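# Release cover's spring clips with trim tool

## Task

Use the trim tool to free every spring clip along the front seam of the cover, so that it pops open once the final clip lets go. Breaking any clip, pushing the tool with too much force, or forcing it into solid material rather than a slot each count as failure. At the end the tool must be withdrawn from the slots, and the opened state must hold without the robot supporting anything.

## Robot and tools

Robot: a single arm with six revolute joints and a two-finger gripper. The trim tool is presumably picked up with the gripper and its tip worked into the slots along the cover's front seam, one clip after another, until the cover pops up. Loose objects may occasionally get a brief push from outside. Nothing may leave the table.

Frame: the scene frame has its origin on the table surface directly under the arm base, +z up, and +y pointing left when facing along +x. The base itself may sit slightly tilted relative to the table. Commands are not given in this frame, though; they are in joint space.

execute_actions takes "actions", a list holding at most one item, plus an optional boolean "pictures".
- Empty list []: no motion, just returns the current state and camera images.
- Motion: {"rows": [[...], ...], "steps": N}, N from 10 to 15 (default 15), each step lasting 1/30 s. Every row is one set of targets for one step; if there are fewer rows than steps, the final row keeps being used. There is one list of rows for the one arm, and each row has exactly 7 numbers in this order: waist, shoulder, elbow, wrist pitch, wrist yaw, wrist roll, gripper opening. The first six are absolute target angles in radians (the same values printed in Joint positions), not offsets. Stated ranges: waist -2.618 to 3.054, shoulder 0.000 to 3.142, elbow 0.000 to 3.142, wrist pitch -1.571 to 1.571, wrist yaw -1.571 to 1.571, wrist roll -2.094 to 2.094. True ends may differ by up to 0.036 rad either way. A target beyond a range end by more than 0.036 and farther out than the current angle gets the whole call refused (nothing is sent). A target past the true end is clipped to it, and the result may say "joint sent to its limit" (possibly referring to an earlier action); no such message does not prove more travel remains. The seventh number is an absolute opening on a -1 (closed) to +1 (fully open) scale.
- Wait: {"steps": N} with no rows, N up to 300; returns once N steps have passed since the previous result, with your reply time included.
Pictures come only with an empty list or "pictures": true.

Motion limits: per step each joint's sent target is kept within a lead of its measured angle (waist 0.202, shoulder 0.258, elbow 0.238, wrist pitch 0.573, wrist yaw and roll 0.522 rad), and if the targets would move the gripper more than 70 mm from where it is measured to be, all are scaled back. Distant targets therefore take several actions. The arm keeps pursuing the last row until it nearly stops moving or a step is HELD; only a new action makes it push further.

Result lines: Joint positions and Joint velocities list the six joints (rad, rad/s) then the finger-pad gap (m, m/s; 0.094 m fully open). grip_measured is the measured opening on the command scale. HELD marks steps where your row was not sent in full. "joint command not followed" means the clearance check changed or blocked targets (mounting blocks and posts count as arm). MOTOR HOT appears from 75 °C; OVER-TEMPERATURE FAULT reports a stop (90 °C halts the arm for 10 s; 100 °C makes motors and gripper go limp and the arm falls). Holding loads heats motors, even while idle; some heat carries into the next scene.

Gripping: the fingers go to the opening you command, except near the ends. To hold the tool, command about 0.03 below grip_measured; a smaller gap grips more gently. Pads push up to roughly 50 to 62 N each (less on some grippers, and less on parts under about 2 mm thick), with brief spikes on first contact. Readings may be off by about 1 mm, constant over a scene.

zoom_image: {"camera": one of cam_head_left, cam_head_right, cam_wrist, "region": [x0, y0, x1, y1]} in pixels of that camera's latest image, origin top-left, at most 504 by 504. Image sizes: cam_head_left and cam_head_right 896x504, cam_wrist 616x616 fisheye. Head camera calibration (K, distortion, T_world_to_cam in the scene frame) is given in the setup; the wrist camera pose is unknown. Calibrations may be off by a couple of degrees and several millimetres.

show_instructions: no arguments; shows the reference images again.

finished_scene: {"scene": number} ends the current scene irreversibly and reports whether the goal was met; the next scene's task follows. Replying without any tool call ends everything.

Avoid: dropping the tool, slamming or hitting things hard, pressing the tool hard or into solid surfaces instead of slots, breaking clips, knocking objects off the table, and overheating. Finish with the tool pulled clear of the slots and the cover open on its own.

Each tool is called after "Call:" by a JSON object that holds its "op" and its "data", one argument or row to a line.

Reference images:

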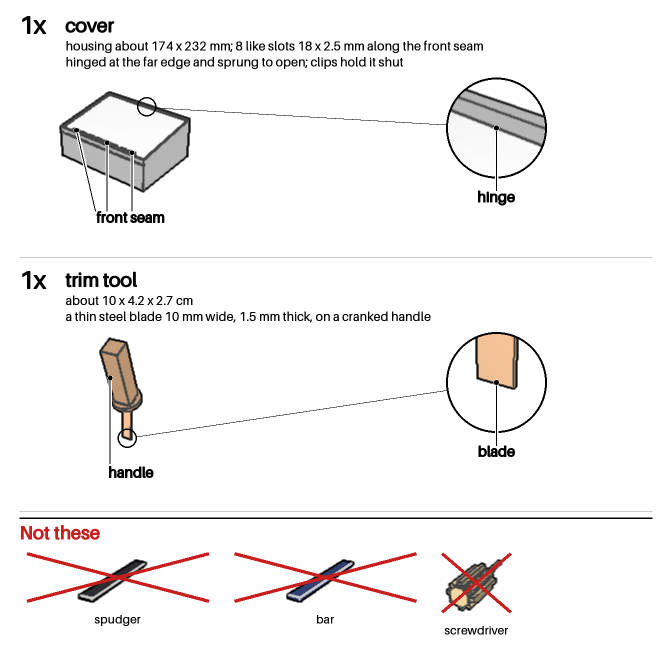

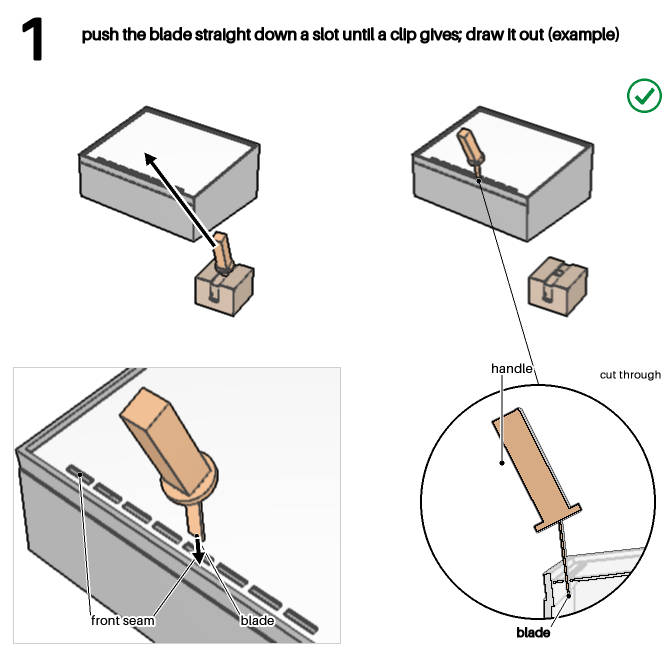

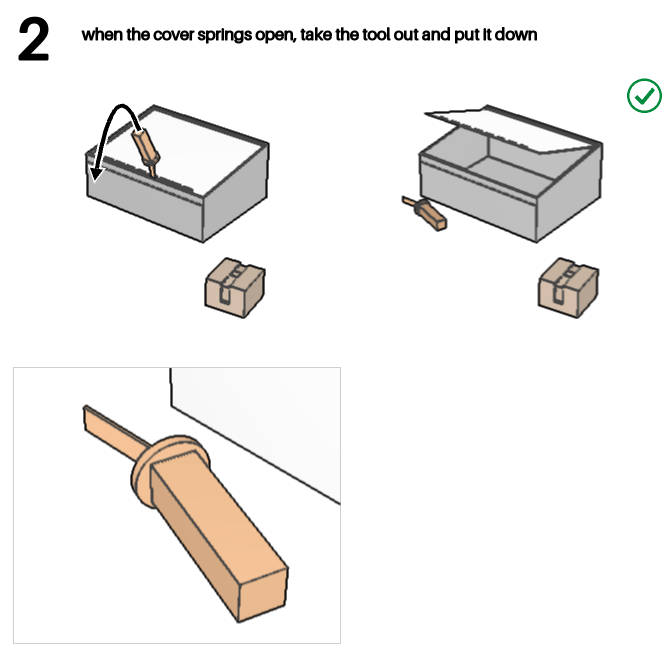

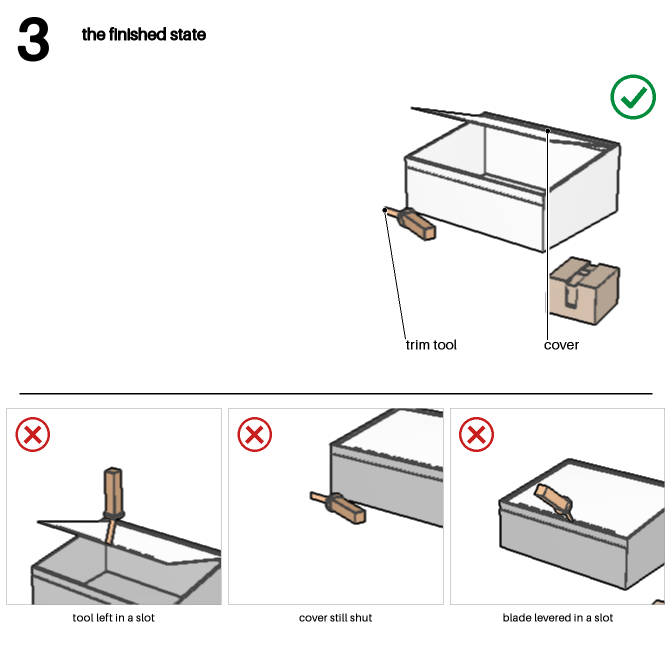

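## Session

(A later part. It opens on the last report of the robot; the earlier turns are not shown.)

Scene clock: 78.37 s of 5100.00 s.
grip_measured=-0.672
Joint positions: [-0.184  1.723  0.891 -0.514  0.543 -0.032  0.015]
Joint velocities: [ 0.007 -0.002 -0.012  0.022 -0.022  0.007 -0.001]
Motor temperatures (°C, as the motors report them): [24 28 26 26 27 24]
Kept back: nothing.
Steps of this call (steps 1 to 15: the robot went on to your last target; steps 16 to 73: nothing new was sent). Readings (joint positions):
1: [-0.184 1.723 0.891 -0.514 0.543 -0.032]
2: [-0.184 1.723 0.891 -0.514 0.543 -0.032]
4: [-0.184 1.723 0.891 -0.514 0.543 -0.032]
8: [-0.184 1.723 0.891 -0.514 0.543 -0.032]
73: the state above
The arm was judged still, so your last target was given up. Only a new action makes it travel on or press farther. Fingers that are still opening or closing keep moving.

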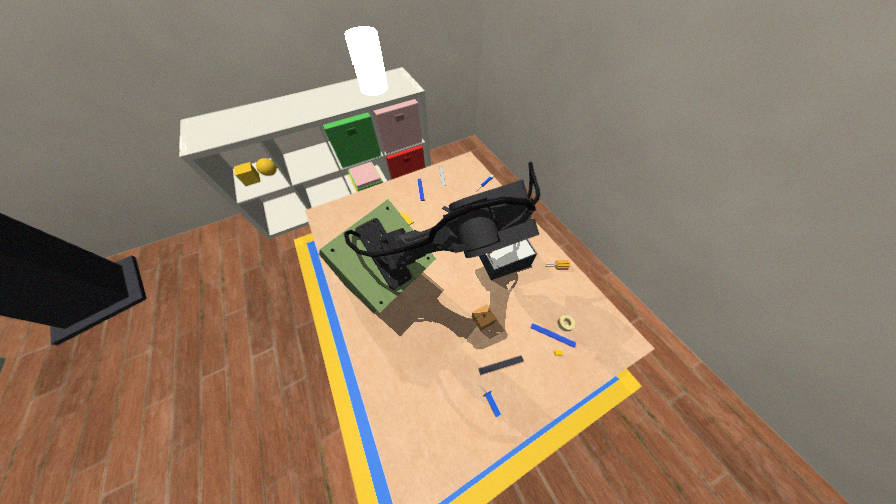

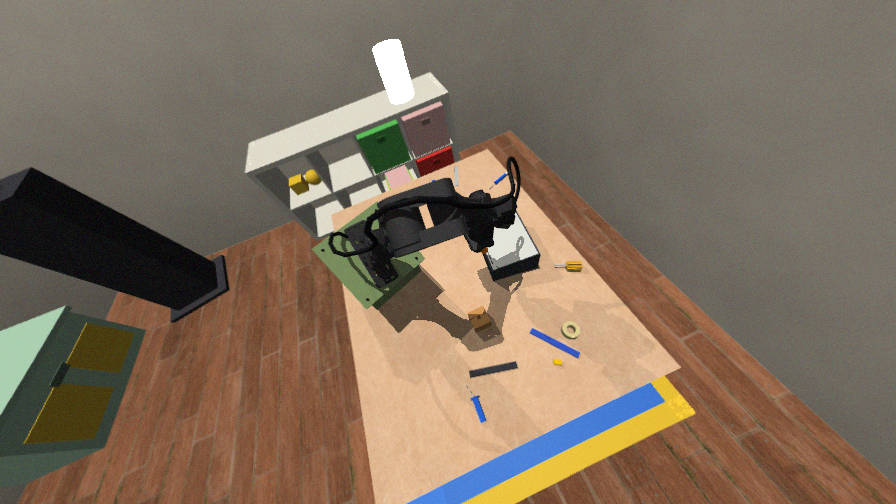

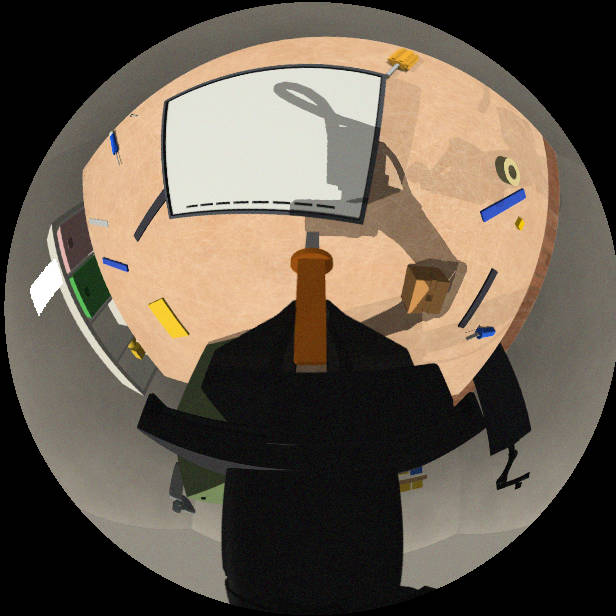

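Call:
{"op": "zoom_image", "data": {
  "camera": "cam_wrist",
  "region": [140, 40, 420, 260]
}}

Region (140, 40, 420, 260) of cam_wrist's 616x616 image, scaled by 1.800, with more detail than that image has; it fills the top 396 rows of this view, and the rest is white.

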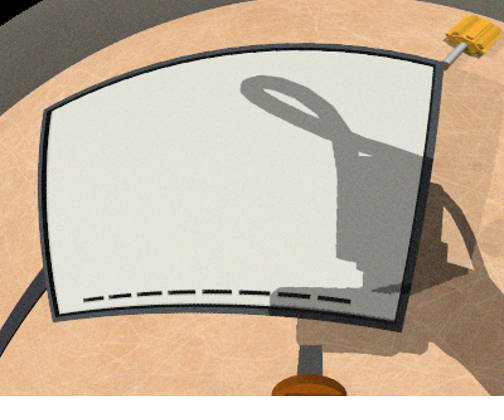

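Call:
{"op": "zoom_image", "data": {
  "camera": "cam_wrist",
  "region": [250, 185, 390, 255]
}}

Call:
{"op": "zoom_image", "data": {
  "camera": "cam_wrist",
  "region": [150, 185, 290, 255]
}}

Region (250, 185, 390, 255) of cam_wrist's 616x616 image, scaled by 3.600, with more detail than that image has.

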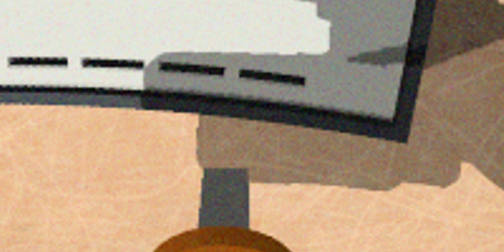

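Region (150, 185, 290, 255) of cam_wrist's 616x616 image, scaled by 3.600, with more detail than that image has.

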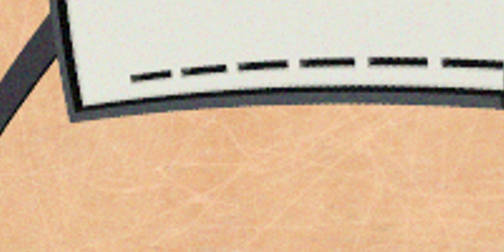

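Call:
{"op": "execute_actions", "data": {
  "actions": [
    {"rows":[[-0.195,1.716,0.918,-0.522,0.55,-0.018,-0.71],[-0.204,1.726,0.929,-0.517,0.548,-0.013,-0.71],[-0.213,1.736,0.94,-0.511,0.546,-0.008,-0.71],[-0.222,1.746,0.951,-0.506,0.544,-0.003,-0.71],[-0.231,1.756,0.962,-0.5,0.542,0.002,-0.71],[-0.241,1.768,0.975,-0.494,0.54,0.008,-0.71]],"steps":15}
  ]
}}

Call:
{"op": "execute_actions", "data": {
  "actions": [
    {"steps":30}
  ],
  "pictures": true
}}

Scene clock: 87.77 s of 5100.00 s.
grip_measured=-0.672
Joint positions: [-0.207  1.729  0.909 -0.514  0.543 -0.021  0.015]
Joint velocities: [-0.276  0.154  0.305 -0.007  0.051  0.154  0.   ]
Motor temperatures (°C, as the motors report them): [25 29 26 26 27 24]
Steps of this call (steps 1 to 90: nothing new was sent; then 6.23 s passed at rest; steps 91 to 95: the first 5 steps of this action). Readings (joint positions):
91: [-0.185 1.723 0.891 -0.514 0.543 -0.031]
92: [-0.187 1.723 0.891 -0.514 0.543 -0.029]
94: [-0.198 1.725 0.899 -0.514 0.543 -0.025]
95: the state above

Scene clock: 88.77 s of 5100.00 s.
grip_measured=-0.672
Joint positions: [-0.241  1.751  0.95  -0.503  0.543 -0.001  0.015]
Joint velocities: [-0.007  0.002  0.002 -0.037 -0.007  0.051 -0.001]
Motor temperatures (°C, as the motors report them): [25 29 26 26 27 24]
Kept back: nothing.
Steps of this call (steps 1 to 10: the last 10 steps of your previous action; steps 11 to 30: the robot went on to your last target). Readings (joint positions):
1: [-0.217 1.736 0.922 -0.514 0.543 -0.017]
2: [-0.226 1.743 0.934 -0.512 0.543 -0.014]
4: [-0.239 1.750 0.948 -0.504 0.543 -0.009]
8: [-0.241 1.751 0.950 -0.503 0.543 -0.004]
30: the state above
The arm was judged still, so your last target was given up. Only a new action makes it travel on or press farther. Fingers that are still opening or closing keep moving.

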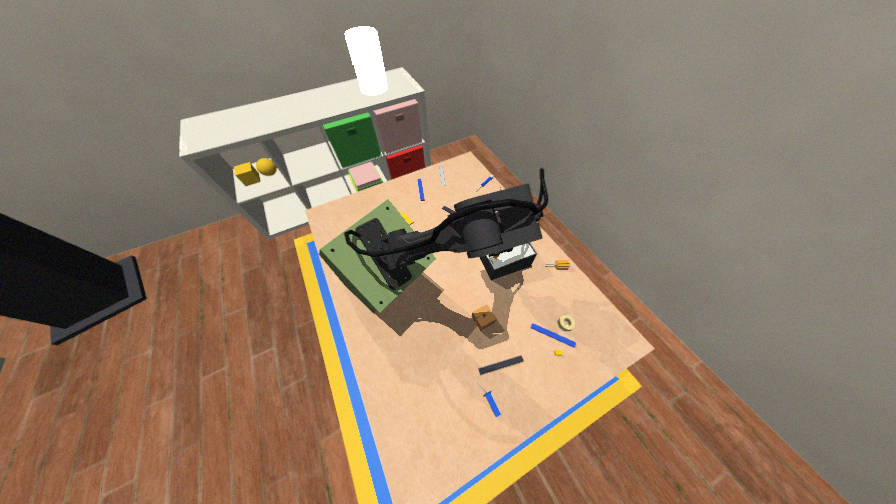

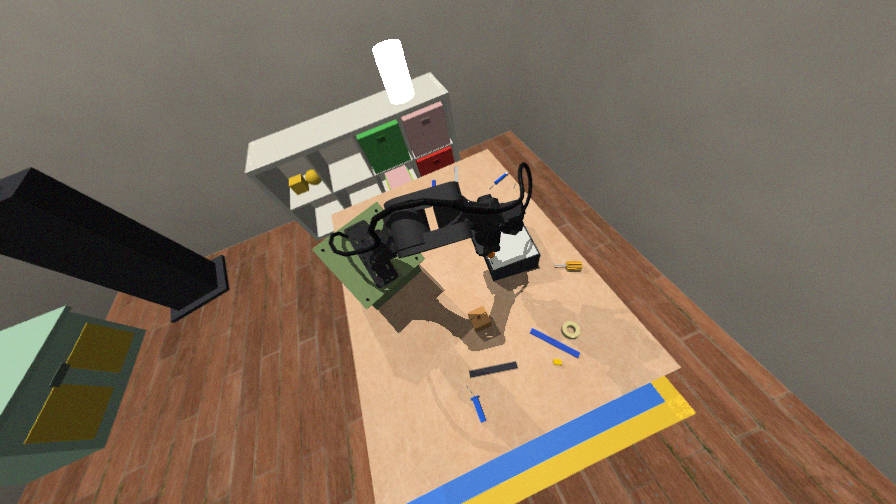

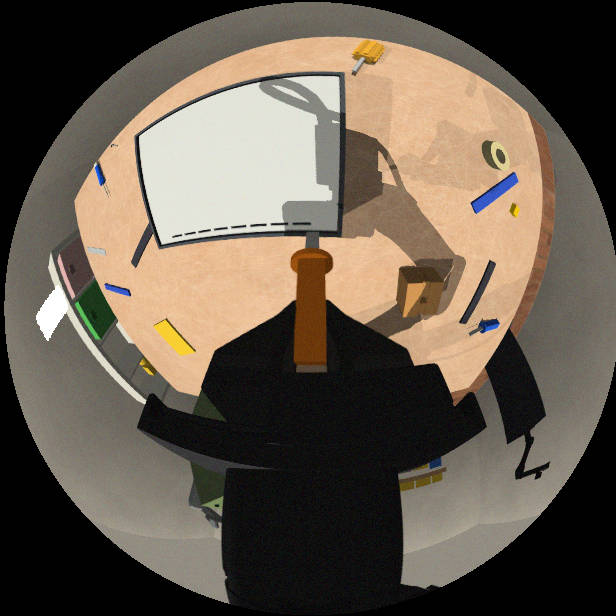

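Call:
{"op": "zoom_image", "data": {
  "camera": "cam_wrist",
  "region": [200, 190, 380, 280]
}}

Region (200, 190, 380, 280) of cam_wrist's 616x616 image, scaled by 2.800, with more detail than that image has.

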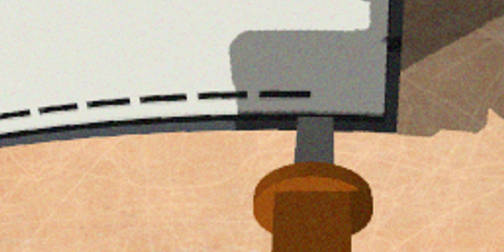

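Call:
{"op": "execute_actions", "data": {
  "actions": [
    {"rows":[[-0.239,1.778,0.97,-0.488,0.543,0.01,-0.71],[-0.237,1.788,0.966,-0.48,0.543,0.013,-0.71],[-0.235,1.797,0.963,-0.473,0.543,0.016,-0.71],[-0.232,1.805,0.96,-0.465,0.543,0.019,-0.71],[-0.23,1.813,0.957,-0.458,0.543,0.021,-0.71]],"steps":15}
  ]
}}

Call:
{"op": "execute_actions", "data": {
  "actions": [
    {"steps":30}
  ],
  "pictures": true
}}

Scene clock: 92.87 s of 5100.00 s.
grip_measured=-0.672
Joint positions: [-0.241  1.779  0.95  -0.489  0.543  0.005  0.015]
Joint velocities: [-0.002  0.271 -0.002  0.11  -0.051  0.11  -0.001]
Motor temperatures (°C, as the motors report them): [25 28 26 26 27 24]
Steps of this call (steps 1 to 90: nothing new was sent; then 0.93 s passed at rest; steps 91 to 95: the first 5 steps of this action). Readings (joint positions):
91: [-0.241 1.752 0.950 -0.502 0.543 -0.000]
92: [-0.241 1.756 0.950 -0.500 0.543 0.000]
94: [-0.241 1.769 0.950 -0.493 0.543 0.003]
95: the state above

Scene clock: 93.87 s of 5100.00 s.
grip_measured=-0.672
Joint positions: [-0.241  1.803  0.95  -0.473  0.543  0.012  0.015]
Joint velocities: [-0.002 -0.007  0.027 -0.007  0.037  0.051  0.   ]
Motor temperatures (°C, as the motors report them): [25 28 26 26 27 24]
Kept back: nothing.
Steps of this call (steps 1 to 10: the last 10 steps of your previous action; steps 11 to 30: the robot went on to your last target). Readings (joint positions):
1: [-0.241 1.788 0.950 -0.485 0.543 0.006]
2: [-0.241 1.795 0.950 -0.483 0.543 0.008]
4: [-0.241 1.803 0.950 -0.482 0.543 0.009]
8: [-0.241 1.803 0.950 -0.476 0.543 0.011]
30: the state above
The arm was judged still, so your last target was given up. Only a new action makes it travel on or press farther. Fingers that are still opening or closing keep moving.

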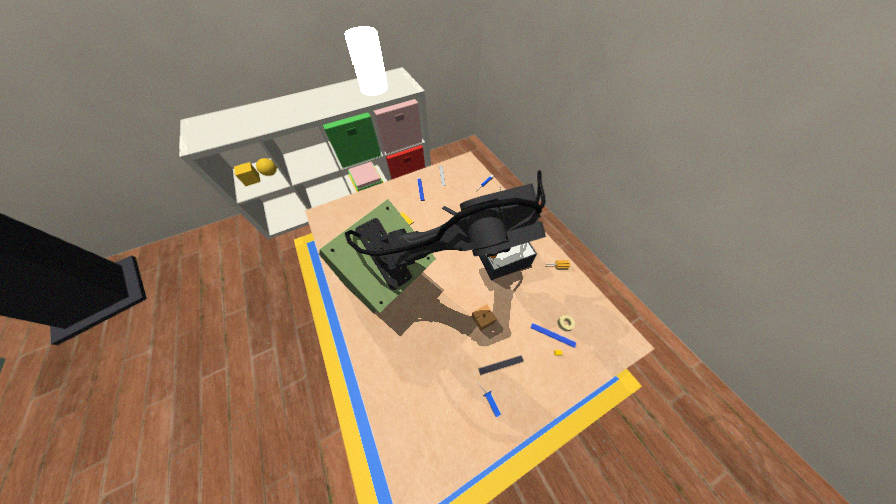

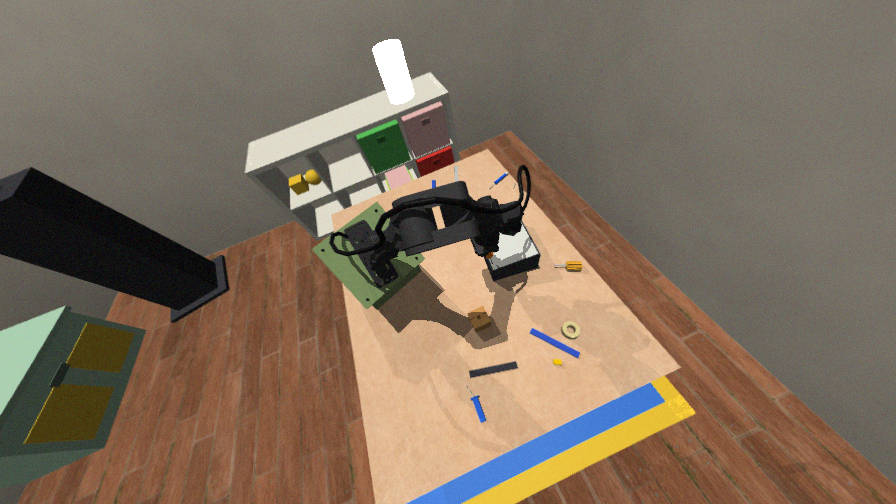

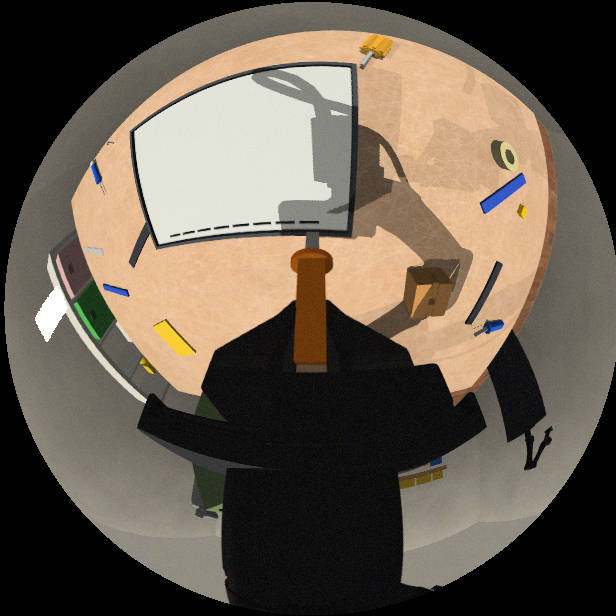

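Call:
{"op": "zoom_image", "data": {
  "camera": "cam_wrist",
  "region": [240, 195, 380, 265]
}}

Region (240, 195, 380, 265) of cam_wrist's 616x616 image, scaled by 3.600, with more detail than that image has.

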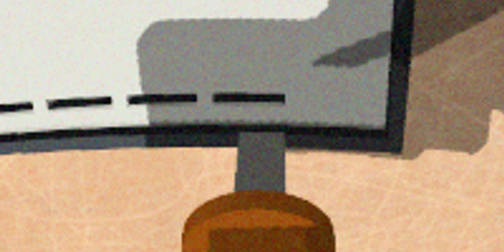

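Call:
{"op": "execute_actions", "data": {
  "actions": [
    {"rows":[[-0.243,1.819,0.955,-0.446,0.54,0.015,-0.71],[-0.245,1.825,0.952,-0.434,0.537,0.005,-0.71],[-0.247,1.831,0.95,-0.422,0.534,-0.003,-0.71],[-0.249,1.837,0.947,-0.41,0.531,-0.009,-0.71],[-0.251,1.842,0.945,-0.399,0.528,-0.015,-0.71]],"steps":15}
  ]
}}

Call:
{"op": "execute_actions", "data": {
  "actions": [
    {"steps":30}
  ],
  "pictures": true
}}

Call:
{"op": "zoom_image", "data": {
  "camera": "cam_wrist",
  "region": [240, 195, 380, 265]
}}

Scene clock: 96.10 s of 5100.00 s.
grip_measured=-0.672
Joint positions: [-0.241  1.812  0.95  -0.446  0.543  0.007  0.015]
Joint velocities: [-0.022  0.159 -0.002  0.095 -0.081 -0.081 -0.   ]
Motor temperatures (°C, as the motors report them): [25 28 26 26 27 24]
Steps of this call (steps 1 to 62: nothing new was sent; steps 63 to 67: the first 5 steps of this action). Readings (joint positions):
63: [-0.241 1.803 0.950 -0.472 0.543 0.012]
64: [-0.241 1.803 0.950 -0.469 0.543 0.012]
66: [-0.241 1.807 0.950 -0.455 0.543 0.009]
67: the state above

Scene clock: 97.10 s of 5100.00 s.
grip_measured=-0.672
Joint positions: [-0.246  1.829  0.95  -0.414  0.539 -0.005  0.015]
Joint velocities: [ 0.007  0.007 -0.007  0.051 -0.037  0.022 -0.001]
Motor temperatures (°C, as the motors report them): [25 28 26 26 27 24]
Kept back: nothing.
Steps of this call (steps 1 to 10: the last 10 steps of your previous action; steps 11 to 30: the robot went on to your last target). Readings (joint positions):
1: [-0.242 1.818 0.950 -0.439 0.542 0.004]
2: [-0.243 1.822 0.950 -0.434 0.541 0.003]
4: [-0.245 1.828 0.950 -0.427 0.540 -0.000]
8: [-0.246 1.829 0.950 -0.419 0.539 -0.003]
30: the state above
The arm was judged still, so your last target was given up. Only a new action makes it travel on or press farther. Fingers that are still opening or closing keep moving.

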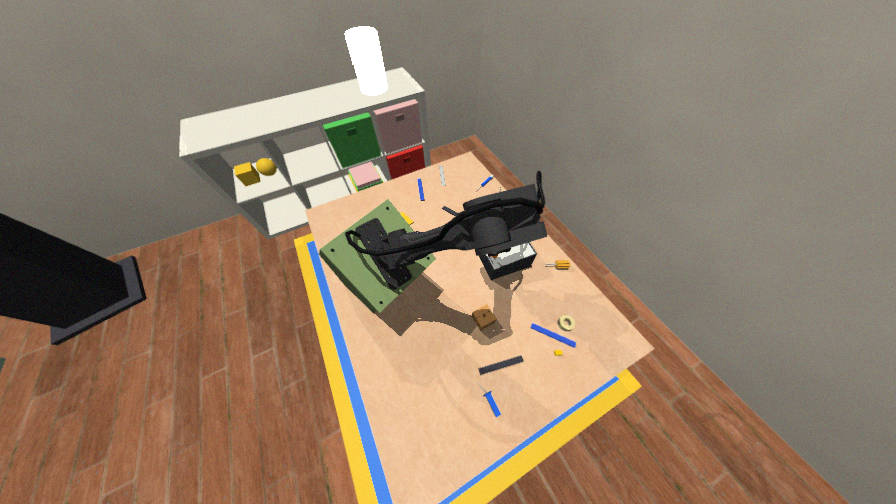

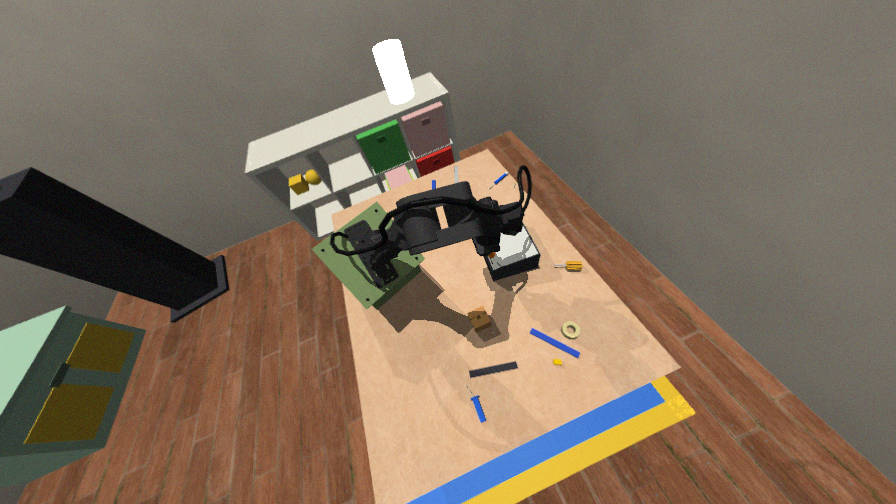

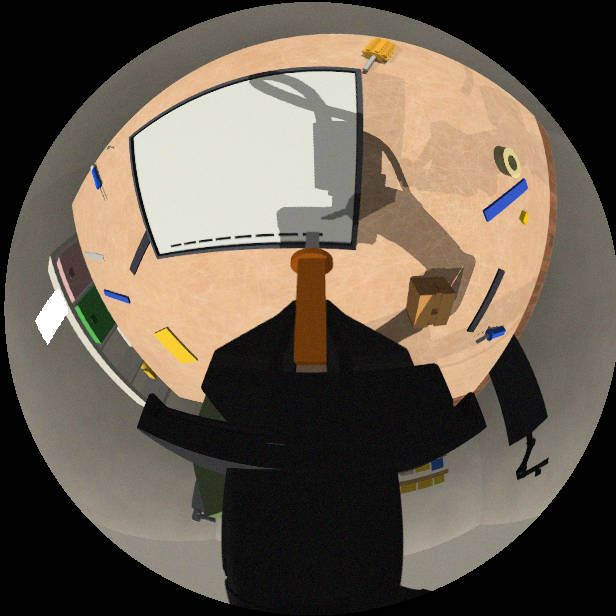

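Region (240, 195, 380, 265) of cam_wrist's 616x616 image, scaled by 3.600, with more detail than that image has.

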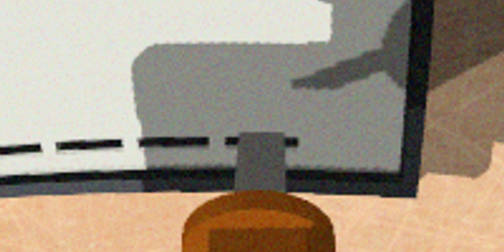

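Call:
{"op": "execute_actions", "data": {
  "actions": [
    {"rows":[[-0.251,1.842,0.941,-0.399,0.528,-0.015,-0.71],[-0.251,1.842,0.938,-0.399,0.528,-0.015,-0.71],[-0.251,1.842,0.936,-0.399,0.528,-0.015,-0.71]],"steps":15}
  ]
}}

Call:
{"op": "execute_actions", "data": {
  "actions": [
    {"steps":25}
  ],
  "pictures": true
}}

Call:
{"op": "zoom_image", "data": {
  "camera": "cam_wrist",
  "region": [240, 195, 380, 265]
}}

Scene clock: 97.83 s of 5100.00 s.
grip_measured=-0.672
Joint positions: [-0.246  1.829  0.95  -0.414  0.539 -0.005  0.015]
Joint velocities: [-0.007 -0.007  0.007 -0.066 -0.066 -0.022  0.   ]
Motor temperatures (°C, as the motors report them): [25 28 26 26 27 24]
Steps of this call (steps 1 to 17: nothing new was sent; steps 18 to 22: the first 5 steps of this action). Readings (joint positions):
18: [-0.246 1.829 0.950 -0.414 0.539 -0.005]
19: [-0.246 1.829 0.950 -0.414 0.539 -0.005]
21: [-0.246 1.829 0.950 -0.414 0.539 -0.005]
22: the state above

Scene clock: 98.67 s of 5100.00 s.
grip_measured=-0.672
Joint positions: [-0.246  1.829  0.95  -0.414  0.539 -0.005  0.015]
Joint velocities: [-0.002 -0.012  0.002 -0.007 -0.037 -0.037 -0.001]
Motor temperatures (°C, as the motors report them): [25 28 26 26 27 24]
Kept back: nothing.
Steps of this call (steps 1 to 10: the last 10 steps of your previous action; steps 11 to 15: the robot went on to your last target; steps 16 to 25: nothing new was sent). Readings (joint positions):
1: [-0.246 1.829 0.950 -0.414 0.539 -0.005]
2: [-0.246 1.829 0.950 -0.414 0.539 -0.005]
4: [-0.246 1.829 0.950 -0.414 0.539 -0.005]
8: [-0.246 1.829 0.950 -0.414 0.539 -0.005]
25: the state above
The arm was judged still, so your last target was given up. Only a new action makes it travel on or press farther. Fingers that are still opening or closing keep moving.

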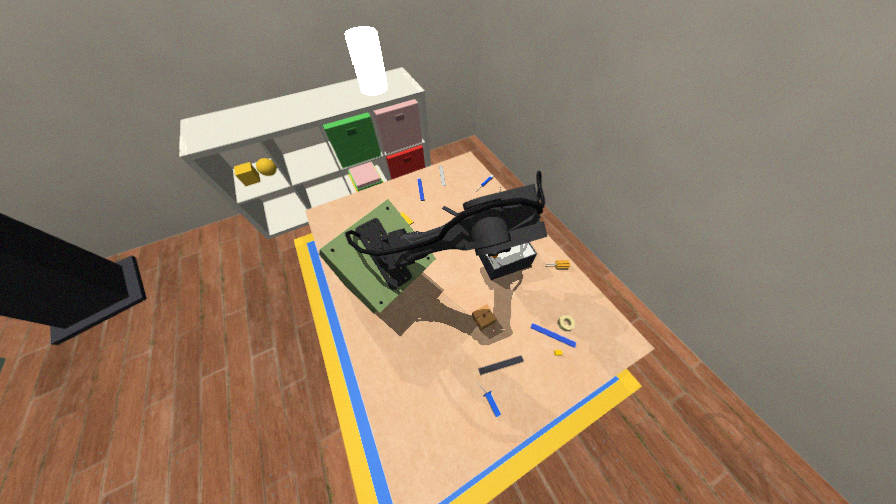

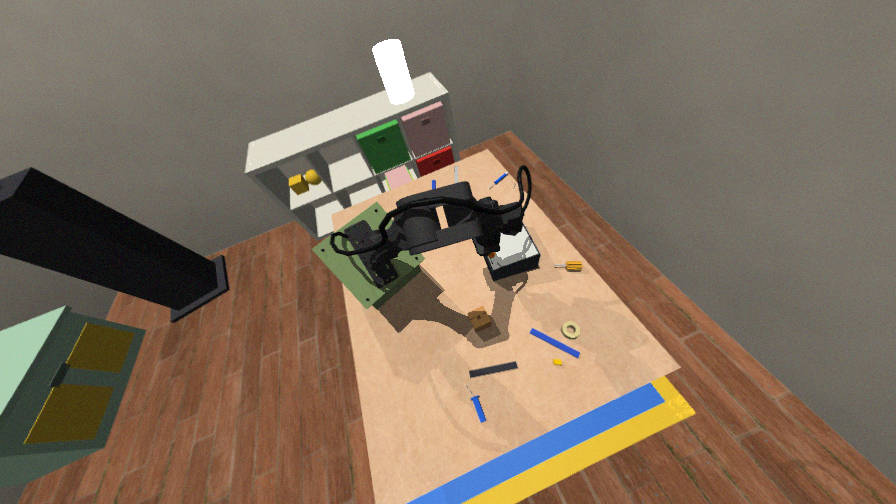

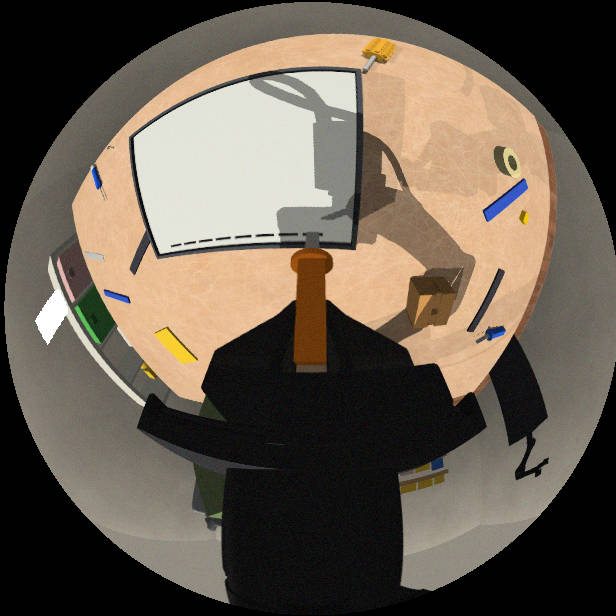

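Region (240, 195, 380, 265) of cam_wrist's 616x616 image, scaled by 3.600, with more detail than that image has.

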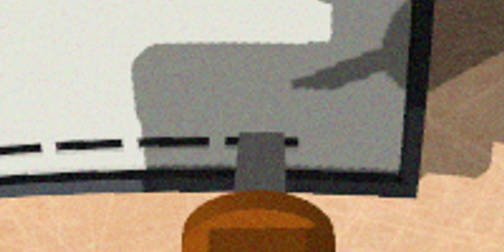

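Call:
{"op": "execute_actions", "data": {
  "actions": [
    {"rows":[[-0.251,1.842,0.932,-0.399,0.528,-0.015,-0.71],[-0.251,1.842,0.929,-0.399,0.528,-0.015,-0.71],[-0.251,1.842,0.926,-0.399,0.528,-0.015,-0.71]],"steps":15}
  ]
}}

Call:
{"op": "execute_actions", "data": {
  "actions": [
    {"steps":25}
  ]
}}

Scene clock: 99.20 s of 5100.00 s.
grip_measured=-0.672
Joint positions: [-0.246  1.829  0.95  -0.414  0.539 -0.005  0.015]
Joint velocities: [ 0.002 -0.012  0.007 -0.037 -0.066 -0.007 -0.001]
Motor temperatures (°C, as the motors report them): [25 28 26 26 27 24]
Steps of this call (steps 1 to 11: nothing new was sent; steps 12 to 16: the first 5 steps of this action). Readings (joint positions):
12: [-0.246 1.829 0.950 -0.414 0.539 -0.005]
13: [-0.246 1.829 0.950 -0.414 0.539 -0.005]
15: [-0.246 1.829 0.950 -0.414 0.539 -0.005]
16: the state above

Scene clock: 100.03 s of 5100.00 s.
grip_measured=-0.672
Joint positions: [-0.246  1.829  0.95  -0.414  0.539 -0.005  0.015]
Joint velocities: [-0.002  0.007 -0.012  0.007 -0.037 -0.022  0.001]
Motor temperatures (°C, as the motors report them): [25 28 26 26 27 24]
Kept back: nothing.
Steps of this call (steps 1 to 10: the last 10 steps of your previous action; steps 11 to 15: the robot went on to your last target; steps 16 to 25: nothing new was sent). Readings (joint positions):
1: [-0.246 1.829 0.950 -0.414 0.539 -0.005]
2: [-0.246 1.829 0.950 -0.414 0.539 -0.005]
4: [-0.246 1.829 0.950 -0.414 0.539 -0.005]
8: [-0.246 1.829 0.950 -0.414 0.539 -0.005]
25: the state above
The arm was judged still, so your last target was given up. Only a new action makes it travel on or press farther. Fingers that are still opening or closing keep moving.

Call:
{"op": "execute_actions", "data": {
  "actions": [
    {"rows":[[-0.251,1.842,0.923,-0.399,0.528,-0.015,-0.71],[-0.251,1.842,0.92,-0.399,0.528,-0.015,-0.71],[-0.251,1.842,0.917,-0.399,0.528,-0.015,-0.71]],"steps":15}
  ]
}}

Call:
{"op": "execute_actions", "data": {
  "actions": [
    {"steps":25}
  ]
}}

Scene clock: 100.47 s of 5100.00 s.
grip_measured=-0.672
Joint positions: [-0.246  1.829  0.95  -0.414  0.539 -0.005  0.015]
Joint velocities: [ 0.007 -0.002 -0.002 -0.095  0.081  0.066 -0.001]
Motor temperatures (°C, as the motors report them): [25 28 26 26 27 24]
Steps of this call (steps 1 to 8: nothing new was sent; steps 9 to 13: the first 5 steps of this action). Readings (joint positions):
9: [-0.246 1.829 0.950 -0.414 0.539 -0.005]
10: [-0.246 1.829 0.950 -0.414 0.539 -0.005]
12: [-0.246 1.829 0.950 -0.414 0.539 -0.005]
13: the state above

Scene clock: 101.30 s of 5100.00 s.
grip_measured=-0.672
Joint positions: [-0.246  1.829  0.95  -0.414  0.539 -0.005  0.015]
Joint velocities: [-0.002 -0.002  0.002 -0.051 -0.051  0.066 -0.   ]
Motor temperatures (°C, as the motors report them): [25 28 26 26 27 24]
Kept back: nothing.
Steps of this call (steps 1 to 10: the last 10 steps of your previous action; steps 11 to 15: the robot went on to your last target; steps 16 to 25: nothing new was sent). Readings (joint positions):
1: [-0.246 1.829 0.950 -0.414 0.539 -0.005]
2: [-0.246 1.829 0.950 -0.414 0.539 -0.005]
4: [-0.246 1.829 0.950 -0.414 0.539 -0.005]
8: [-0.246 1.829 0.950 -0.414 0.539 -0.005]
25: the state above
The arm was judged still, so your last target was given up. Only a new action makes it travel on or press farther. Fingers that are still opening or closing keep moving.

Call:
{"op": "execute_actions", "data": {
  "actions": [
    {"rows":[[-0.251,1.842,0.914,-0.399,0.528,-0.015,-0.71],[-0.251,1.842,0.912,-0.399,0.528,-0.015,-0.71],[-0.251,1.842,0.91,-0.399,0.528,-0.015,-0.71]],"steps":15}
  ]
}}

Call:
{"op": "execute_actions", "data": {
  "actions": [
    {"steps":25}
  ]
}}

Scene clock: 102.73 s of 5100.00 s.
grip_measured=-0.672
Joint positions: [-0.246  1.829  0.942 -0.411  0.539 -0.005  0.015]
Joint velocities: [-0.007 -0.012 -0.105 -0.051  0.022  0.022 -0.   ]
Motor temperatures (°C, as the motors report them): [25 28 26 26 27 24]
Steps of this call (steps 1 to 38: nothing new was sent; steps 39 to 43: the first 5 steps of this action). Readings (joint positions):
39: [-0.246 1.829 0.950 -0.414 0.539 -0.005]
40: [-0.246 1.829 0.950 -0.414 0.539 -0.005]
42: [-0.246 1.829 0.945 -0.411 0.539 -0.005]
43: the state above

Scene clock: 103.57 s of 5100.00 s.
grip_measured=-0.672
Joint positions: [-0.246  1.829  0.934 -0.411  0.539 -0.005  0.015]
Joint velocities: [-0.007  0.017  0.002 -0.022  0.051  0.022  0.001]
Motor temperatures (°C, as the motors report them): [25 28 26 26 27 24]
Kept back: nothing.
Steps of this call (steps 1 to 10: the last 10 steps of your previous action; steps 11 to 15: the robot went on to your last target; steps 16 to 25: nothing new was sent). Readings (joint positions):
1: [-0.246 1.829 0.939 -0.411 0.539 -0.005]
2: [-0.246 1.829 0.936 -0.411 0.539 -0.005]
4: [-0.246 1.829 0.934 -0.411 0.539 -0.005]
8: [-0.246 1.829 0.934 -0.411 0.539 -0.005]
25: the state above
The arm was judged still, so your last target was given up. Only a new action makes it travel on or press farther. Fingers that are still opening or closing keep moving.

Call:
{"op": "execute_actions", "data": {
  "actions": []
}}

Call:
{"op": "zoom_image", "data": {
  "camera": "cam_wrist",
  "region": [240, 195, 380, 265]
}}

Scene clock: 105.83 s of 5100.00 s.
grip_measured=-0.672
Joint positions: [-0.246  1.829  0.934 -0.411  0.539 -0.005  0.015]
Joint velocities: [-0.012  0.012  0.002 -0.125  0.007 -0.051  0.   ]
Motor temperatures (°C, as the motors report them): [25 28 26 26 27 24]
Kept back: nothing.
Steps of this call (steps 1 to 68: nothing new was sent). Readings (joint positions):
1: [-0.246 1.829 0.934 -0.411 0.539 -0.005]
2: [-0.246 1.829 0.934 -0.411 0.539 -0.005]
4: [-0.246 1.829 0.934 -0.411 0.539 -0.005]
8: [-0.246 1.829 0.934 -0.411 0.539 -0.005]
68: the state above

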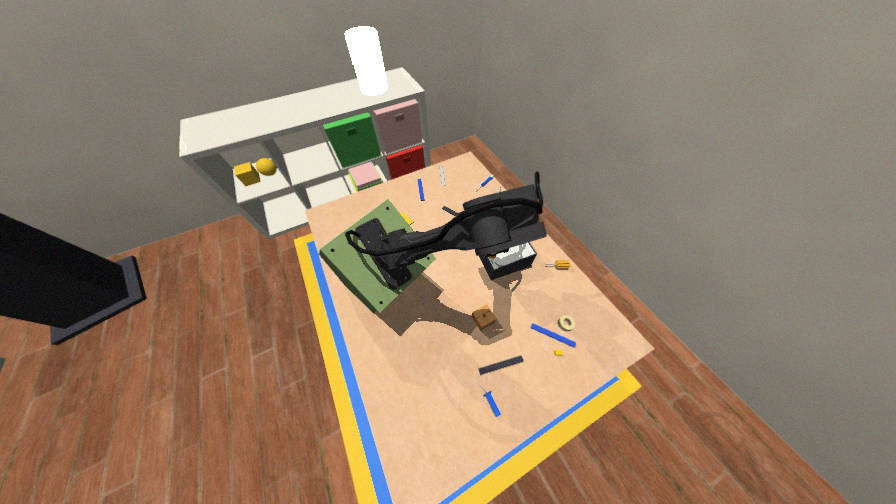

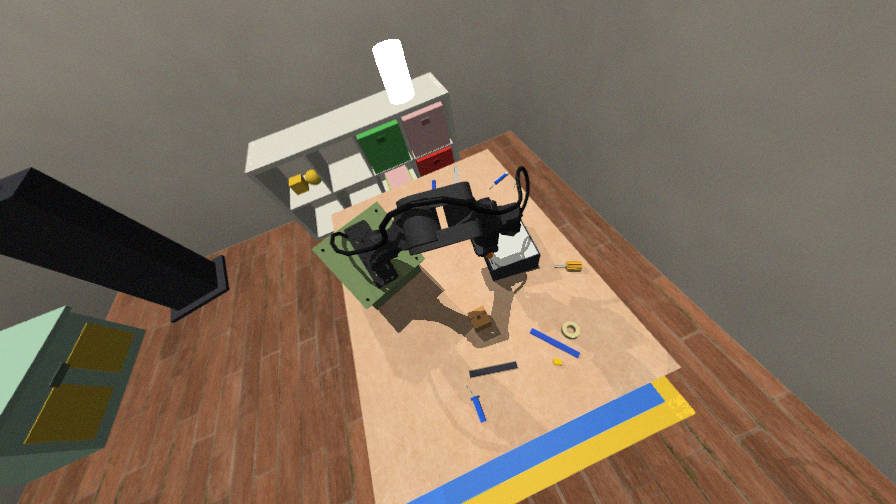

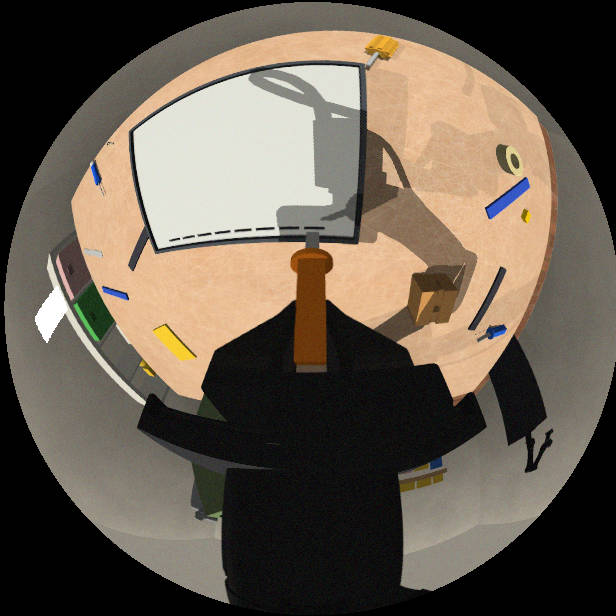

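Region (240, 195, 380, 265) of cam_wrist's 616x616 image, scaled by 3.600, with more detail than that image has.

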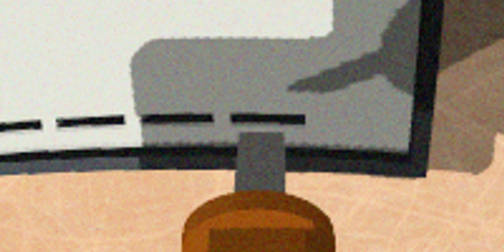

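Call:
{"op": "execute_actions", "data": {
  "actions": [
    {"rows":[[-0.253,1.845,0.925,-0.395,0.528,-0.016,-0.71],[-0.255,1.848,0.925,-0.391,0.527,-0.018,-0.71],[-0.257,1.851,0.925,-0.387,0.527,-0.019,-0.71],[-0.259,1.854,0.925,-0.383,0.526,-0.021,-0.71],[-0.26,1.856,0.925,-0.379,0.526,-0.022,-0.71]],"steps":15}
  ]
}}

Call:
{"op": "execute_actions", "data": {
  "actions": [
    {"steps":30}
  ],
  "pictures": true
}}

Call:
{"op": "zoom_image", "data": {
  "camera": "cam_wrist",
  "region": [240, 195, 380, 265]
}}

Scene clock: 109.30 s of 5100.00 s.
grip_measured=-0.672
Joint positions: [-0.25   1.831  0.934 -0.403  0.538 -0.008  0.015]
Joint velocities: [-0.056  0.056  0.002  0.154  0.037 -0.007 -0.   ]
Motor temperatures (°C, as the motors report them): [25 28 26 26 27 24]
Steps of this call (steps 1 to 90: nothing new was sent; then 0.30 s passed at rest; steps 91 to 95: the first 5 steps of this action). Readings (joint positions):
91: [-0.246 1.829 0.934 -0.410 0.539 -0.005]
92: [-0.246 1.829 0.934 -0.410 0.539 -0.006]
94: [-0.248 1.830 0.934 -0.407 0.538 -0.007]
95: the state above

Scene clock: 110.30 s of 5100.00 s.
grip_measured=-0.672
Joint positions: [-0.256  1.841  0.934 -0.394  0.537 -0.012  0.015]
Joint velocities: [-0.012 -0.012 -0.012  0.037  0.051  0.022 -0.001]
Motor temperatures (°C, as the motors report them): [25 28 26 26 27 24]
Kept back: nothing.
Steps of this call (steps 1 to 10: the last 10 steps of your previous action; steps 11 to 15: the robot went on to your last target; steps 16 to 30: nothing new was sent). Readings (joint positions):
1: [-0.252 1.834 0.934 -0.401 0.538 -0.009]
2: [-0.254 1.837 0.934 -0.399 0.538 -0.010]
4: [-0.256 1.840 0.934 -0.398 0.537 -0.010]
8: [-0.256 1.841 0.934 -0.396 0.537 -0.012]
30: the state above
The arm was judged still, so your last target was given up. Only a new action makes it travel on or press farther. Fingers that are still opening or closing keep moving.

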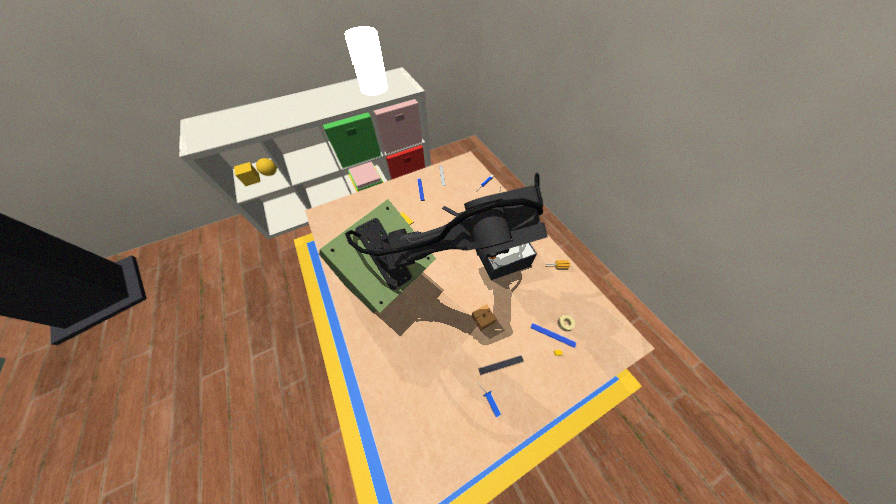

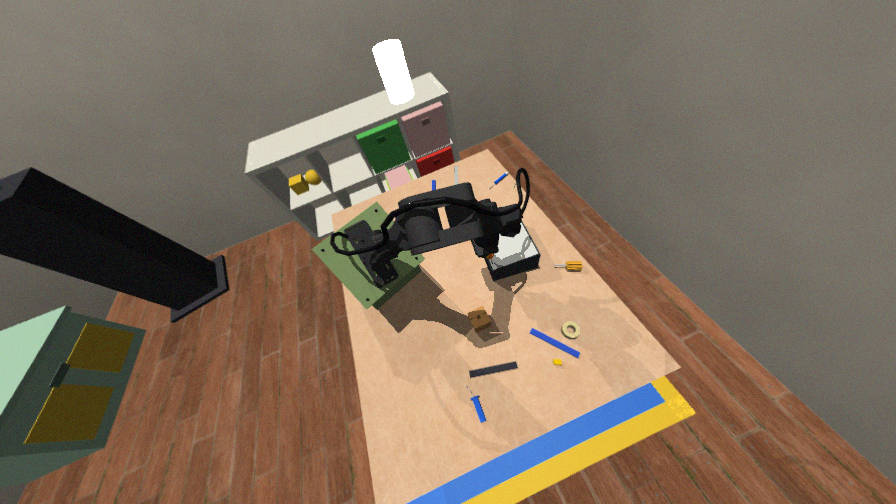

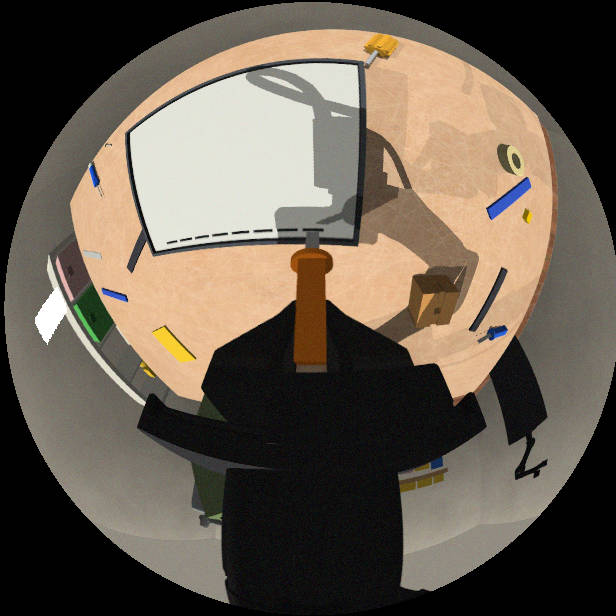

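Region (240, 195, 380, 265) of cam_wrist's 616x616 image, scaled by 3.600, with more detail than that image has.

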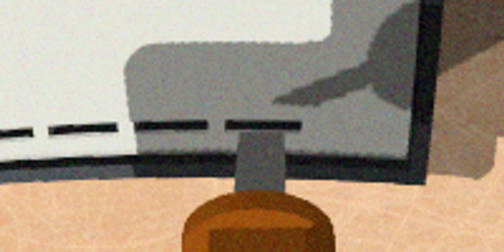

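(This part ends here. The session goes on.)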